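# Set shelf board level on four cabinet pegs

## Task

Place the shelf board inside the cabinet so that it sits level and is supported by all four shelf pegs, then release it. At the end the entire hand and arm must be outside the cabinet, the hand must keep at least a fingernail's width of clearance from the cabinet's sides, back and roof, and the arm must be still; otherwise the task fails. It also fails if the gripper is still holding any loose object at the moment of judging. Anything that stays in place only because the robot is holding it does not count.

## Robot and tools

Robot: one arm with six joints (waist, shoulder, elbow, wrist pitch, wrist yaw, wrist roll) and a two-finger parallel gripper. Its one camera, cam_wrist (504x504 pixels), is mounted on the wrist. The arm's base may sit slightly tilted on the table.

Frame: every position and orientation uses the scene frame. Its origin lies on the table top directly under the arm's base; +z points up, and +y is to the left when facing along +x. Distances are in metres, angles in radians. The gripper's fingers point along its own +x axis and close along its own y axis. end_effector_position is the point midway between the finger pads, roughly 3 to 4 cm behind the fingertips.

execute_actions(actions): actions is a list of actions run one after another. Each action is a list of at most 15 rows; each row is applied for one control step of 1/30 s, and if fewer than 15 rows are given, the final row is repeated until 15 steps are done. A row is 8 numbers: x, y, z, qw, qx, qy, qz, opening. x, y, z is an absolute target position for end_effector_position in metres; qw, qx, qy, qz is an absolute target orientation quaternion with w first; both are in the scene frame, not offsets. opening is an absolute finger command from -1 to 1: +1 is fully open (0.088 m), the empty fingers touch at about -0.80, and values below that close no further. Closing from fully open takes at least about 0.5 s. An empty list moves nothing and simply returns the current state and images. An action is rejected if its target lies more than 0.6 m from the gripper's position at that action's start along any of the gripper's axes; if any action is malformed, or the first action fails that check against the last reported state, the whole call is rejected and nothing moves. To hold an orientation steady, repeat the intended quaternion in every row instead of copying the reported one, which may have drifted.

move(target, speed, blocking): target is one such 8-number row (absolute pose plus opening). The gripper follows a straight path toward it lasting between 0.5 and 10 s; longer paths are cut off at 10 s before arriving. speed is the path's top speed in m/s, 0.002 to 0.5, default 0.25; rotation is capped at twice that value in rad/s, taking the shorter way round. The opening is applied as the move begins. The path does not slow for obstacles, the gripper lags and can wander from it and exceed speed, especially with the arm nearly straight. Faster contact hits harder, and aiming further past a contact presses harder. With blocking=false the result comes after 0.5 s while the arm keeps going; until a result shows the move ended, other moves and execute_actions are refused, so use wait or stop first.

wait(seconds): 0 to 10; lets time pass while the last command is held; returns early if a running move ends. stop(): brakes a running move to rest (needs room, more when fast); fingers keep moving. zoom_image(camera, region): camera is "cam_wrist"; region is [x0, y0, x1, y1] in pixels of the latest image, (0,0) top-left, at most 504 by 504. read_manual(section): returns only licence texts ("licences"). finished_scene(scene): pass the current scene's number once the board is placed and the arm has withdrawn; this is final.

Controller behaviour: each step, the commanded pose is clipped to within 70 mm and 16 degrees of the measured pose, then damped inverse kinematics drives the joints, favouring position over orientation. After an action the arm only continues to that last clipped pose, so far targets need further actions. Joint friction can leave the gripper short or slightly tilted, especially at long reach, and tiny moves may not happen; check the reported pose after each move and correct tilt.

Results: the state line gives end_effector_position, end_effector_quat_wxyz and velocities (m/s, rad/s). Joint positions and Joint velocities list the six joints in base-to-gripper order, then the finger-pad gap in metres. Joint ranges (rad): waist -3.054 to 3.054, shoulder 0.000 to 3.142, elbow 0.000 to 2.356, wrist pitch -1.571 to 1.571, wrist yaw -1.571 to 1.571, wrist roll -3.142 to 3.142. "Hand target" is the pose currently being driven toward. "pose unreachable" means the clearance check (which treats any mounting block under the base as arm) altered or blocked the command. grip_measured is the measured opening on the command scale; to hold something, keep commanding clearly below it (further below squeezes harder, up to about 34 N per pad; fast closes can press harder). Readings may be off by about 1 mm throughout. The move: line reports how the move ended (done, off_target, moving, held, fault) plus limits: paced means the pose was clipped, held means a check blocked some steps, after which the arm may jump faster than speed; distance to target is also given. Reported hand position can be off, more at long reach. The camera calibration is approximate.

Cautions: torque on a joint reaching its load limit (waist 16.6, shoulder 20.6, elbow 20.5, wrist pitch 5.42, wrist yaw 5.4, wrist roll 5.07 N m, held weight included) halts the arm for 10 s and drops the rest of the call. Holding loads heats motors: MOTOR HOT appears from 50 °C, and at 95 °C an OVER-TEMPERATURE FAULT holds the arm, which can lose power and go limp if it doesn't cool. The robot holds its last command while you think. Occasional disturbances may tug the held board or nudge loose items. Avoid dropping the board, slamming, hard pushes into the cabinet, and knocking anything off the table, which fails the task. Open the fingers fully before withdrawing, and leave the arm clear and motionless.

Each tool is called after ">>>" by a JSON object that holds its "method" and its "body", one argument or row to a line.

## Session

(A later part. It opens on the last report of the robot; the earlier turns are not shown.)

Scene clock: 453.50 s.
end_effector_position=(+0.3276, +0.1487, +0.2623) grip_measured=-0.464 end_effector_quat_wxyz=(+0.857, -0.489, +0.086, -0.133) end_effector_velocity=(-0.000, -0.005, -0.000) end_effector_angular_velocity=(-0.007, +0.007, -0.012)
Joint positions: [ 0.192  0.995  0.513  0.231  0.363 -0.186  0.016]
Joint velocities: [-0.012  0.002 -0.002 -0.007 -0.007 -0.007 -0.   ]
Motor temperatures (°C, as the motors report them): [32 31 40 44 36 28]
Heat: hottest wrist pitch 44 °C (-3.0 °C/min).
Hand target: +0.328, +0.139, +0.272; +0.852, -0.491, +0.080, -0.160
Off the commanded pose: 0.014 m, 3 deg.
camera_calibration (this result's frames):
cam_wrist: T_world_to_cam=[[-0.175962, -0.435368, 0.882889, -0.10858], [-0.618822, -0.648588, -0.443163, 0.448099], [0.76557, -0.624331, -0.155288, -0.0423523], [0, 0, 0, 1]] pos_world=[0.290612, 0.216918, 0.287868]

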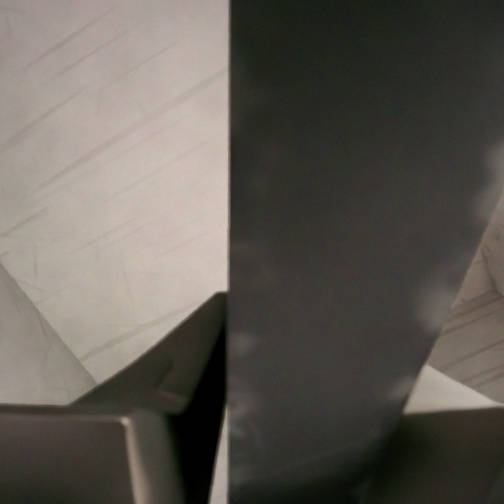

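>>> {"method": "execute_actions", "body": {
  "actions": [
    [[0.342,0.140,0.272,0.853,-0.492,0.08,-0.16,-0.95]],
    [[0.356,0.135,0.272,0.853,-0.492,0.08,-0.16,-0.95]],
    [[0.356,0.135,0.272,0.853,-0.492,0.08,-0.16,-0.95]]
  ]
}}

>>> {"method": "execute_actions", "body": {
  "actions": [
    [[0.370,0.131,0.272,0.853,-0.492,0.08,-0.16,-0.95]],
    [[0.384,0.126,0.272,0.853,-0.492,0.08,-0.16,-0.95]],
    [[0.384,0.126,0.272,0.853,-0.492,0.08,-0.16,-0.95]]
  ]
}}

Scene clock: 461.93 s.
end_effector_position=(+0.3555, +0.1439, +0.2615) grip_measured=-0.464 end_effector_quat_wxyz=(+0.857, -0.490, +0.087, -0.135) end_effector_velocity=(-0.002, -0.003, -0.003) end_effector_angular_velocity=(-0.022, +0.026, -0.012)
Joint positions: [ 0.161  1.143  0.569  0.321  0.336 -0.195  0.016]
Joint velocities: [-0.002 -0.002 -0.002 -0.022 -0.007 -0.022 -0.   ]
Motor temperatures (°C, as the motors report them): [32 31 39 43 37 28]
Heat: hottest wrist pitch 43 °C (-2.0 °C/min).
Hand target: +0.356, +0.135, +0.272; +0.852, -0.491, +0.080, -0.160
Off the commanded pose: 0.014 m, 3 deg.
camera_calibration (this result's frames):
cam_wrist: T_world_to_cam=[[-0.177863, -0.432562, 0.883886, -0.10508], [-0.622089, -0.646534, -0.441587, 0.462394], [0.762476, -0.628398, -0.154098, -0.0654882], [0, 0, 0, 1]] pos_world=[0.318894, 0.212347, 0.286975]

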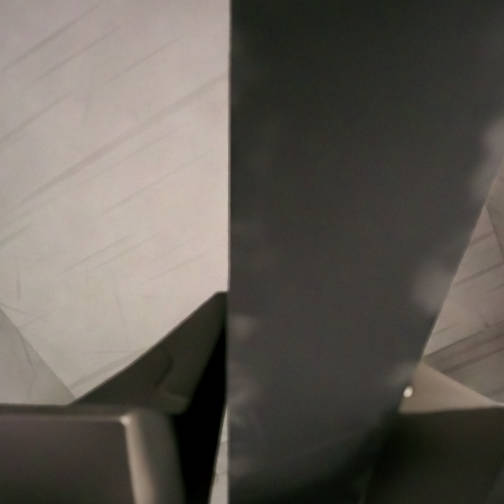

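Scene clock: 463.43 s.
end_effector_position=(+0.3810, +0.1263, +0.2582) grip_measured=-0.464 end_effector_quat_wxyz=(+0.852, -0.494, +0.098, -0.147) end_effector_velocity=(-0.002, -0.002, -0.002) end_effector_angular_velocity=(-0.006, +0.018, -0.009)
Joint positions: [ 0.116  1.288  0.615  0.397  0.309 -0.21   0.016]
Joint velocities: [-0.002 -0.007 -0.002 -0.022 -0.007 -0.007  0.   ]
Motor temperatures (°C, as the motors report them): [32 31 39 43 37 28]
Heat: hottest wrist pitch 43 °C (-2.0 °C/min).
Hand target: +0.384, +0.126, +0.272; +0.852, -0.492, +0.080, -0.160
Off the commanded pose: 0.014 m, 3 deg.
camera_calibration (this result's frames):
cam_wrist: T_world_to_cam=[[-0.183459, -0.418432, 0.889526, -0.106286], [-0.644722, -0.631871, -0.430201, 0.469254], [0.742076, -0.652421, -0.15385, -0.0857576], [0, 0, 0, 1]] pos_world=[0.346678, 0.196085, 0.283224]

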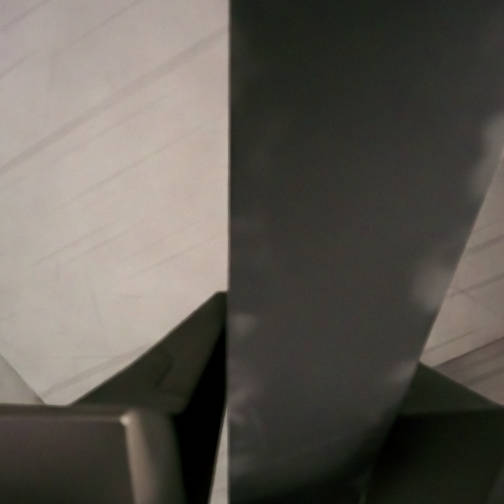

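>>> {"method": "execute_actions", "body": {
  "actions": [
    [[0.396,0.122,0.272,0.853,-0.492,0.08,-0.16,-0.95]],
    [[0.408,0.118,0.272,0.853,-0.492,0.08,-0.16,-0.95]],
    [[0.408,0.118,0.272,0.853,-0.492,0.08,-0.16,-0.95]]
  ]
}}

Scene clock: 469.40 s.
end_effector_position=(+0.4038, +0.1161, +0.2564) grip_measured=-0.464 end_effector_quat_wxyz=(+0.850, -0.495, +0.101, -0.150) end_effector_velocity=(-0.000, +0.001, +0.001) end_effector_angular_velocity=(-0.004, +0.001, +0.009)
Joint positions: [ 0.089  1.404  0.671  0.45   0.287 -0.219  0.016]
Joint velocities: [-0.002 -0.002 -0.002  0.007 -0.007 -0.007 -0.   ]
Motor temperatures (°C, as the motors report them): [33 31 40 44 36 28]
Heat: hottest wrist pitch 44 °C (-1.0 °C/min).
Hand target: +0.408, +0.118, +0.272; +0.852, -0.492, +0.080, -0.160
Off the commanded pose: 0.016 m, 3 deg.
camera_calibration (this result's frames):
cam_wrist: T_world_to_cam=[[-0.183688, -0.41402, 0.891542, -0.105801], [-0.652557, -0.626932, -0.425588, 0.478102], [0.735138, -0.659957, -0.155012, -0.10561], [0, 0, 0, 1]] pos_world=[0.370193, 0.186235, 0.281429]

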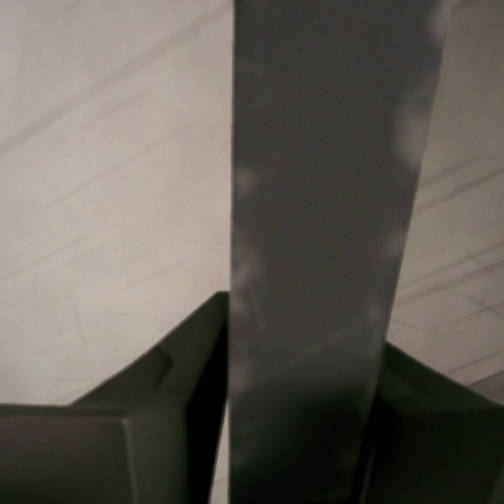

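>>> {"method": "execute_actions", "body": {
  "actions": [
    [[0.418,0.114,0.272,0.853,-0.492,0.08,-0.16,-0.95]],
    [[0.418,0.114,0.272,0.853,-0.492,0.08,-0.16,-0.95]]
  ]
}}

Scene clock: 473.43 s.
end_effector_position=(+0.4098, +0.1153, +0.2567) grip_measured=-0.464 end_effector_quat_wxyz=(+0.850, -0.495, +0.099, -0.148) end_effector_velocity=(-0.000, +0.001, +0.001) end_effector_angular_velocity=(-0.005, +0.001, +0.009)
Joint positions: [ 0.084  1.43   0.686  0.468  0.28  -0.222  0.016]
Joint velocities: [-0.002 -0.002 -0.002  0.007 -0.007 -0.007 -0.   ]
Motor temperatures (°C, as the motors report them): [34 31 40 45 36 28]
Heat: hottest wrist pitch 45 °C (+0.0 °C/min).
Hand target: +0.417, +0.114, +0.272; +0.852, -0.492, +0.080, -0.160
Off the commanded pose: 0.017 m, 3 deg.
camera_calibration (this result's frames):
cam_wrist: T_world_to_cam=[[-0.183329, -0.414763, 0.89127, -0.105217], [-0.64821, -0.63061, -0.426795, 0.480593], [0.739063, -0.655974, -0.153244, -0.113023], [0, 0, 0, 1]] pos_world=[0.375767, 0.185287, 0.281571]

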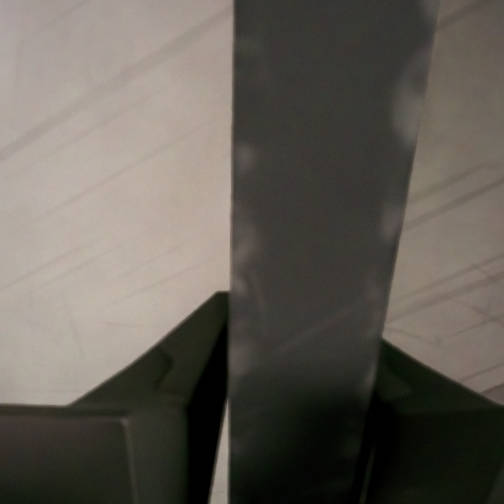

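>>> {"method": "execute_actions", "body": {
  "actions": [
    [[0.413,0.115,0.268,0.83,-0.525,0.095,-0.16,-0.95]],
    [[0.413,0.115,0.262,0.807,-0.56,0.1,-0.162,-0.95]],
    [[0.413,0.115,0.256,0.78,-0.595,0.106,-0.158,-0.95]],
    [[0.413,0.115,0.25,0.755,-0.63,0.112,-0.154,-0.95]],
    [[0.413,0.115,0.245,0.73,-0.657,0.115,-0.151,-0.95]],
    [[0.413,0.115,0.24,0.698,-0.69,0.122,-0.147,-0.95]],
    [[0.413,0.115,0.24,0.698,-0.69,0.122,-0.147,-0.95]]
  ]
}}

>>> {"method": "execute_actions", "body": {
  "actions": [
    [[0.413,0.115,0.228,0.698,-0.69,0.122,-0.147,-0.95]],
    [[0.413,0.115,0.216,0.698,-0.69,0.122,-0.147,-0.95]],
    [[0.413,0.115,0.204,0.698,-0.69,0.122,-0.147,-0.95]],
    [[0.413,0.115,0.204,0.698,-0.69,0.122,-0.147,-0.95]]
  ]
}}

Scene clock: 486.03 s.
end_effector_position=(+0.4122, +0.1240, +0.2308) grip_measured=-0.464 end_effector_quat_wxyz=(+0.703, -0.689, +0.124, -0.125) end_effector_velocity=(-0.001, -0.001, -0.003) end_effector_angular_velocity=(-0.004, +0.028, +0.001)
Joint positions: [ 0.179  1.486  0.664  0.553  0.385 -0.694  0.016]
Joint velocities: [-0.002 -0.007 -0.002 -0.022 -0.022 -0.007 -0.   ]
Motor temperatures (°C, as the motors report them): [36 31 41 47 36 28]
Heat: hottest wrist pitch 47 °C (+3.0 °C/min).
Hand target: +0.413, +0.115, +0.240; +0.698, -0.690, +0.122, -0.147
Off the commanded pose: 0.013 m, 3 deg.
camera_calibration (this result's frames):
cam_wrist: T_world_to_cam=[[-0.0331739, 0.0369225, 0.998767, -0.220846], [-0.674454, -0.738301, 0.0048917, 0.401142], [0.737572, -0.67346, 0.0493949, -0.15699], [0, 0, 0, 1]] pos_world=[0.379017, 0.198592, 0.226366]

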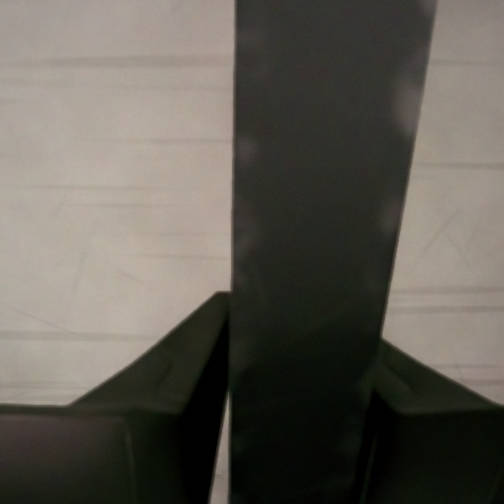

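Scene clock: 488.03 s.
end_effector_position=(+0.4118, +0.1233, +0.2004) grip_measured=-0.464 end_effector_quat_wxyz=(+0.699, -0.692, +0.120, -0.132) end_effector_velocity=(+0.001, -0.001, -0.001) end_effector_angular_velocity=(-0.003, +0.018, +0.004)
Joint positions: [ 0.262  1.571  0.629  0.67   0.481 -0.68   0.016]
Joint velocities: [-0.007  0.002  0.002 -0.007 -0.022 -0.007 -0.   ]
Motor temperatures (°C, as the motors report them): [36 31 41 47 36 28]
Heat: hottest wrist pitch 47 °C (+3.0 °C/min).
Hand target: +0.413, +0.115, +0.204; +0.698, -0.690, +0.122, -0.147
Off the commanded pose: 0.009 m, 2 deg.
camera_calibration (this result's frames):
cam_wrist: T_world_to_cam=[[-0.0461862, 0.0498332, 0.997689, -0.186441], [-0.6781, -0.73495, 0.0053184, 0.401572], [0.733517, -0.676287, 0.0677365, -0.157373], [0, 0, 0, 1]] pos_world=[0.379131, 0.197997, 0.194534]

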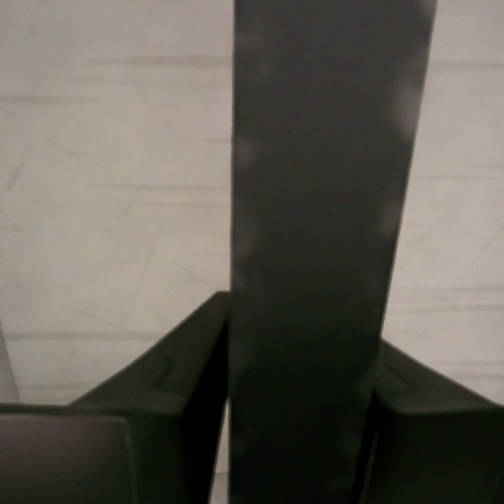

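Level; walls hold y at 0.123. Follow that and lower.

>>> {"method": "execute_actions", "body": {
  "actions": [
    [[0.415,0.122,0.192,0.698,-0.69,0.122,-0.147,-0.95]],
    [[0.415,0.122,0.18,0.698,-0.69,0.122,-0.147,-0.95]],
    [[0.415,0.122,0.17,0.698,-0.69,0.122,-0.147,-0.95]],
    [[0.415,0.122,0.17,0.698,-0.69,0.122,-0.147,-0.95]]
  ]
}}

Scene clock: 493.97 s.
end_effector_position=(+0.4129, +0.1225, +0.2031) grip_measured=-0.464 end_effector_quat_wxyz=(+0.699, -0.686, +0.094, -0.180) end_effector_velocity=(-0.001, -0.001, -0.001) end_effector_angular_velocity=(-0.010, +0.004, -0.009)
Joint positions: [ 0.298  1.621  0.635  0.755  0.615 -0.666  0.016]
Joint velocities: [ 0.002 -0.002 -0.002 -0.007  0.007 -0.007 -0.   ]
Motor temperatures (°C, as the motors report them): [36 31 40 46 36 28]
Heat: hottest wrist pitch 46 °C (+2.0 °C/min).
Hand target: +0.412, +0.122, +0.171; +0.698, -0.690, +0.123, -0.147
Off the commanded pose: 0.033 m, 5 deg.
camera_calibration (this result's frames):
cam_wrist: T_world_to_cam=[[-0.148484, 0.0623307, 0.986949, -0.146213], [-0.698925, -0.712661, -0.0601432, 0.420824], [0.699611, -0.698734, 0.149383, -0.158702], [0, 0, 0, 1]] pos_world=[0.383444, 0.198128, 0.193322]

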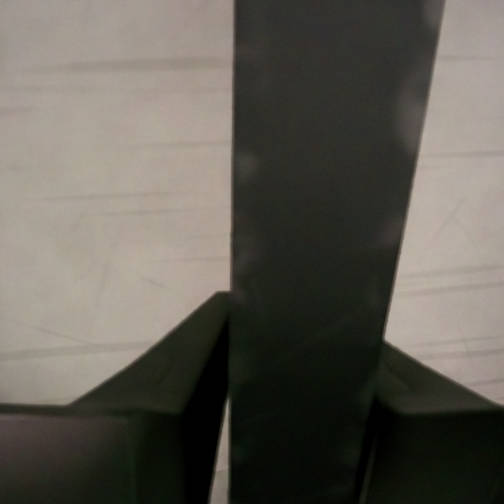

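>>> {"method": "execute_actions", "body": {
  "actions": [
    [[0.413,0.122,0.208,0.698,-0.69,0.122,-0.147,-0.95]],
    [[0.413,0.122,0.208,0.698,-0.69,0.122,-0.147,-0.41]],
    [[0.405,0.125,0.208,0.698,-0.69,0.122,-0.147,-0.41]],
    [[0.396,0.128,0.208,0.698,-0.69,0.122,-0.147,-0.41]],
    [[0.39,0.13,0.208,0.698,-0.69,0.122,-0.147,-0.41]],
    [[0.39,0.13,0.208,0.698,-0.69,0.122,-0.147,-0.95]],
    [[0.39,0.13,0.208,0.698,-0.69,0.122,-0.147,-0.95]]
  ]
}}

>>> {"method": "execute_actions", "body": {
  "actions": [
    [[0.392,0.13,0.196,0.698,-0.69,0.122,-0.147,-0.95]],
    [[0.392,0.13,0.186,0.698,-0.69,0.122,-0.147,-0.95]],
    [[0.392,0.13,0.176,0.698,-0.69,0.122,-0.147,-0.95]],
    [[0.392,0.13,0.176,0.698,-0.69,0.122,-0.147,-0.95]]
  ]
}}

Scene clock: 508.33 s.
end_effector_position=(+0.3922, +0.1295, +0.1981) grip_measured=-0.436 end_effector_quat_wxyz=(+0.695, -0.694, +0.133, -0.134) end_effector_velocity=(-0.002, -0.003, -0.002) end_effector_angular_velocity=(-0.008, +0.015, -0.006)
Joint positions: [ 0.303  1.482  0.59   0.586  0.522 -0.663  0.018]
Joint velocities: [-0.002 -0.002 -0.007 -0.007 -0.007 -0.007 -0.   ]
Motor temperatures (°C, as the motors report them): [34 31 38 44 35 29]
Heat: hottest wrist pitch 44 °C (+0.0 °C/min).
Hand target: +0.390, +0.130, +0.208; +0.698, -0.690, +0.122, -0.147
Off the commanded pose: 0.010 m, 2 deg.
camera_calibration (this result's frames):
cam_wrist: T_world_to_cam=[[-0.0284804, 0.0549217, 0.998084, -0.19303], [-0.693351, -0.720326, 0.0198527, 0.394015], [0.720037, -0.691457, 0.0585952, -0.129628], [0, 0, 0, 1]] pos_world=[0.36103, 0.204789, 0.192434]

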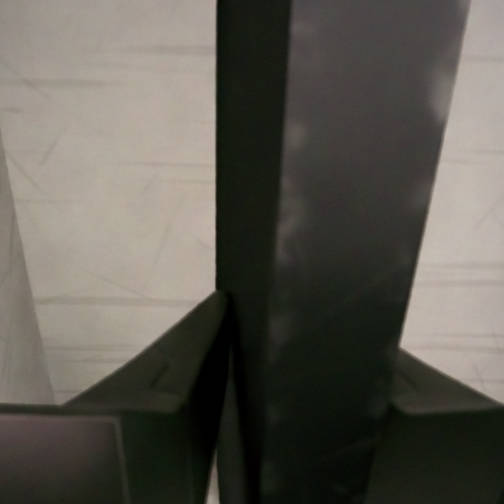

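Scene clock: 510.33 s.
end_effector_position=(+0.3924, +0.1303, +0.1718) grip_measured=-0.442 end_effector_quat_wxyz=(+0.696, -0.693, +0.128, -0.138) end_effector_velocity=(-0.000, -0.002, -0.002) end_effector_angular_velocity=(-0.009, +0.015, -0.006)
Joint positions: [ 0.376  1.571  0.574  0.687  0.601 -0.636  0.017]
Joint velocities: [-0.002  0.002 -0.002 -0.007 -0.007 -0.007 -0.   ]
Motor temperatures (°C, as the motors report them): [34 31 38 44 35 29]
Heat: hottest wrist pitch 44 °C (+0.0 °C/min).
Hand target: +0.392, +0.130, +0.176; +0.698, -0.690, +0.122, -0.147
Off the commanded pose: 0.004 m, 1 deg.
camera_calibration (this result's frames):
cam_wrist: T_world_to_cam=[[-0.041911, 0.0537166, 0.997676, -0.161332], [-0.692648, -0.72121, 0.00973398, 0.39683], [0.720057, -0.690631, 0.0674333, -0.129249], [0, 0, 0, 1]] pos_world=[0.361169, 0.205601, 0.16581]

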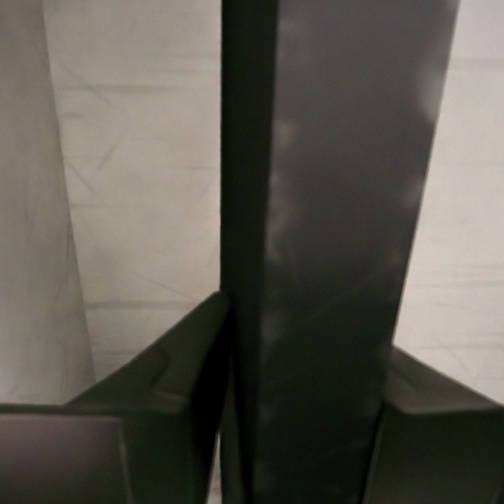

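>>> {"method": "execute_actions", "body": {
  "actions": [
    [[0.394,0.13,0.168,0.698,-0.69,0.122,-0.147,-0.95]],
    [[0.398,0.129,0.162,0.698,-0.69,0.122,-0.147,-0.95]],
    [[0.402,0.127,0.16,0.698,-0.69,0.122,-0.147,-0.95]],
    [[0.402,0.127,0.16,0.698,-0.69,0.122,-0.147,-0.95]]
  ]
}}

Scene clock: 517.07 s.
end_effector_position=(+0.3965, +0.1282, +0.1650) grip_measured=-0.460 end_effector_quat_wxyz=(+0.694, -0.694, +0.120, -0.149) end_effector_velocity=(-0.001, -0.005, -0.001) end_effector_angular_velocity=(-0.012, +0.018, -0.016)
Joint positions: [ 0.393  1.629  0.58   0.753  0.641 -0.639  0.016]
Joint velocities: [-0.007 -0.002 -0.002 -0.022 -0.007 -0.007 -0.   ]
Motor temperatures (°C, as the motors report them): [34 32 38 44 35 29]
Heat: hottest wrist pitch 44 °C (+1.0 °C/min).
Hand target: +0.402, +0.127, +0.160; +0.698, -0.690, +0.122, -0.147
Off the commanded pose: 0.008 m, 1 deg.
camera_calibration (this result's frames):
cam_wrist: T_world_to_cam=[[-0.0677058, 0.063631, 0.995674, -0.145014], [-0.695378, -0.718643, -0.001359, 0.400745], [0.715448, -0.692462, 0.0929039, -0.135361], [0, 0, 0, 1]] pos_world=[0.365695, 0.203488, 0.157507]

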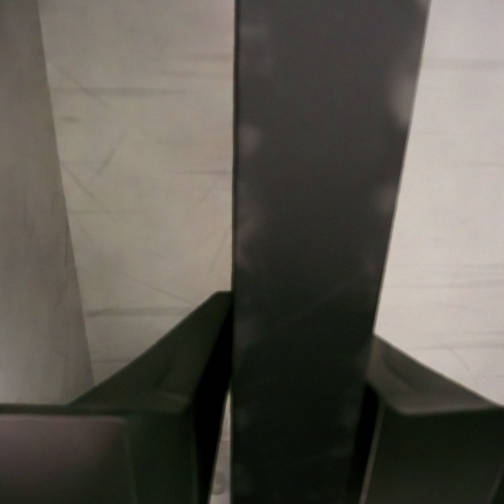

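Seated, flat and against the back. Release and withdraw.

>>> {"method": "execute_actions", "body": {
  "actions": [
    [[0.397,0.128,0.164,0.698,-0.69,0.122,-0.147,-0.4]],
    [[0.396,0.128,0.166,0.698,-0.69,0.122,-0.147,0.05]],
    [[0.396,0.128,0.172,0.698,-0.69,0.122,-0.147,0.05]],
    [[0.38,0.134,0.172,0.698,-0.69,0.122,-0.147,0.05]],
    [[0.36,0.141,0.172,0.698,-0.69,0.122,-0.147,0.05]],
    [[0.335,0.15,0.174,0.698,-0.69,0.122,-0.147,0.05]],
    [[0.30,0.162,0.18,0.698,-0.69,0.122,-0.147,0.05]],
    [[0.26,0.176,0.2,0.698,-0.69,0.122,-0.147,0.05]]
  ]
}}

>>> {"method": "move", "body": {
  "target": [0.22,0.19,0.26,0.9,-0.3,0.15,-0.25,0.05]
}}

Scene clock: 528.90 s.
end_effector_position=(+0.2620, +0.1727, +0.1975) grip_measured=+0.050 end_effector_quat_wxyz=(+0.694, -0.694, +0.124, -0.147) end_effector_velocity=(-0.010, +0.003, +0.002) end_effector_angular_velocity=(-0.005, +0.026, -0.020)
Joint positions: [ 0.739  0.893  0.413  0.041  0.961 -0.455  0.041]
Joint velocities: [ 0.037 -0.046  0.037 -0.154  0.022  0.051 -0.   ]
Motor temperatures (°C, as the motors report them): [34 32 37 43 35 29]
Heat: hottest wrist pitch 43 °C (-1.0 °C/min).
Hand target: +0.261, +0.176, +0.200; +0.697, -0.691, +0.121, -0.147
Off the commanded pose: 0.005 m, 1 deg.
camera_calibration (this result's frames):
cam_wrist: T_world_to_cam=[[-0.0587651, 0.0629601, 0.996284, -0.19165], [-0.698763, -0.715343, 0.00398999, 0.33849], [0.712936, -0.695932, 0.0860313, -0.00871755], [0, 0, 0, 1]] pos_world=[0.231477, 0.248136, 0.190337]

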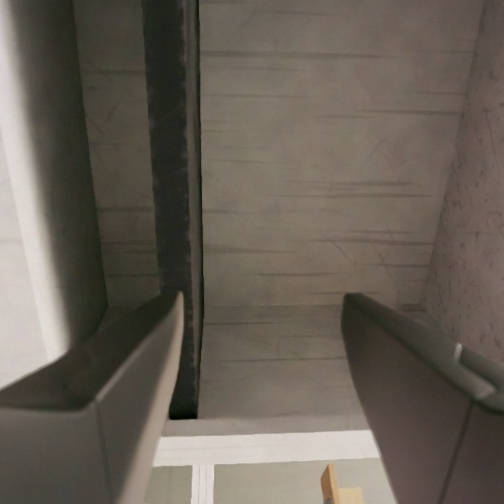

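Scene clock: 531.23 s.
end_effector_position=(+0.2208, +0.1889, +0.2576) grip_measured=+0.050 end_effector_quat_wxyz=(+0.904, -0.307, +0.153, -0.254) end_effector_velocity=(-0.002, -0.002, -0.000) end_effector_angular_velocity=(+0.012, +0.002, -0.013)
Joint positions: [ 0.699  0.781  0.816 -0.836  0.845  0.698  0.041]
Joint velocities: [-0.002 -0.002  0.002 -0.022 -0.007  0.022 -0.   ]
Motor temperatures (°C, as the motors report them): [33 32 37 43 35 29]
Heat: hottest wrist pitch 43 °C (-1.0 °C/min).
Hand target: +0.221, +0.191, +0.260; +0.907, -0.301, +0.151, -0.253
Off the commanded pose: 0.003 m, 1 deg.
move: done
camera_calibration (this result's frames):
cam_wrist: T_world_to_cam=[[-0.383835, -0.635581, 0.669857, 0.0328555], [-0.719657, -0.248637, -0.648285, 0.405561], [0.578588, -0.730902, -0.361964, 0.178454], [0, 0, 0, 1]] pos_world=[0.201225, 0.252152, 0.305505]

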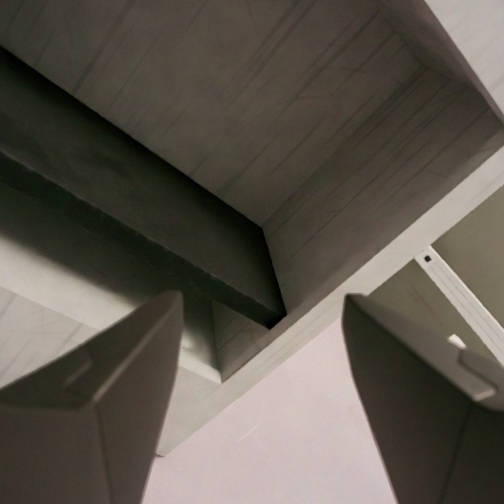

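Looks seated, flush to the back and right wall.

>>> {"method": "finished_scene", "body": {
  "scene": 2
}}

The scene is finished: the task was done.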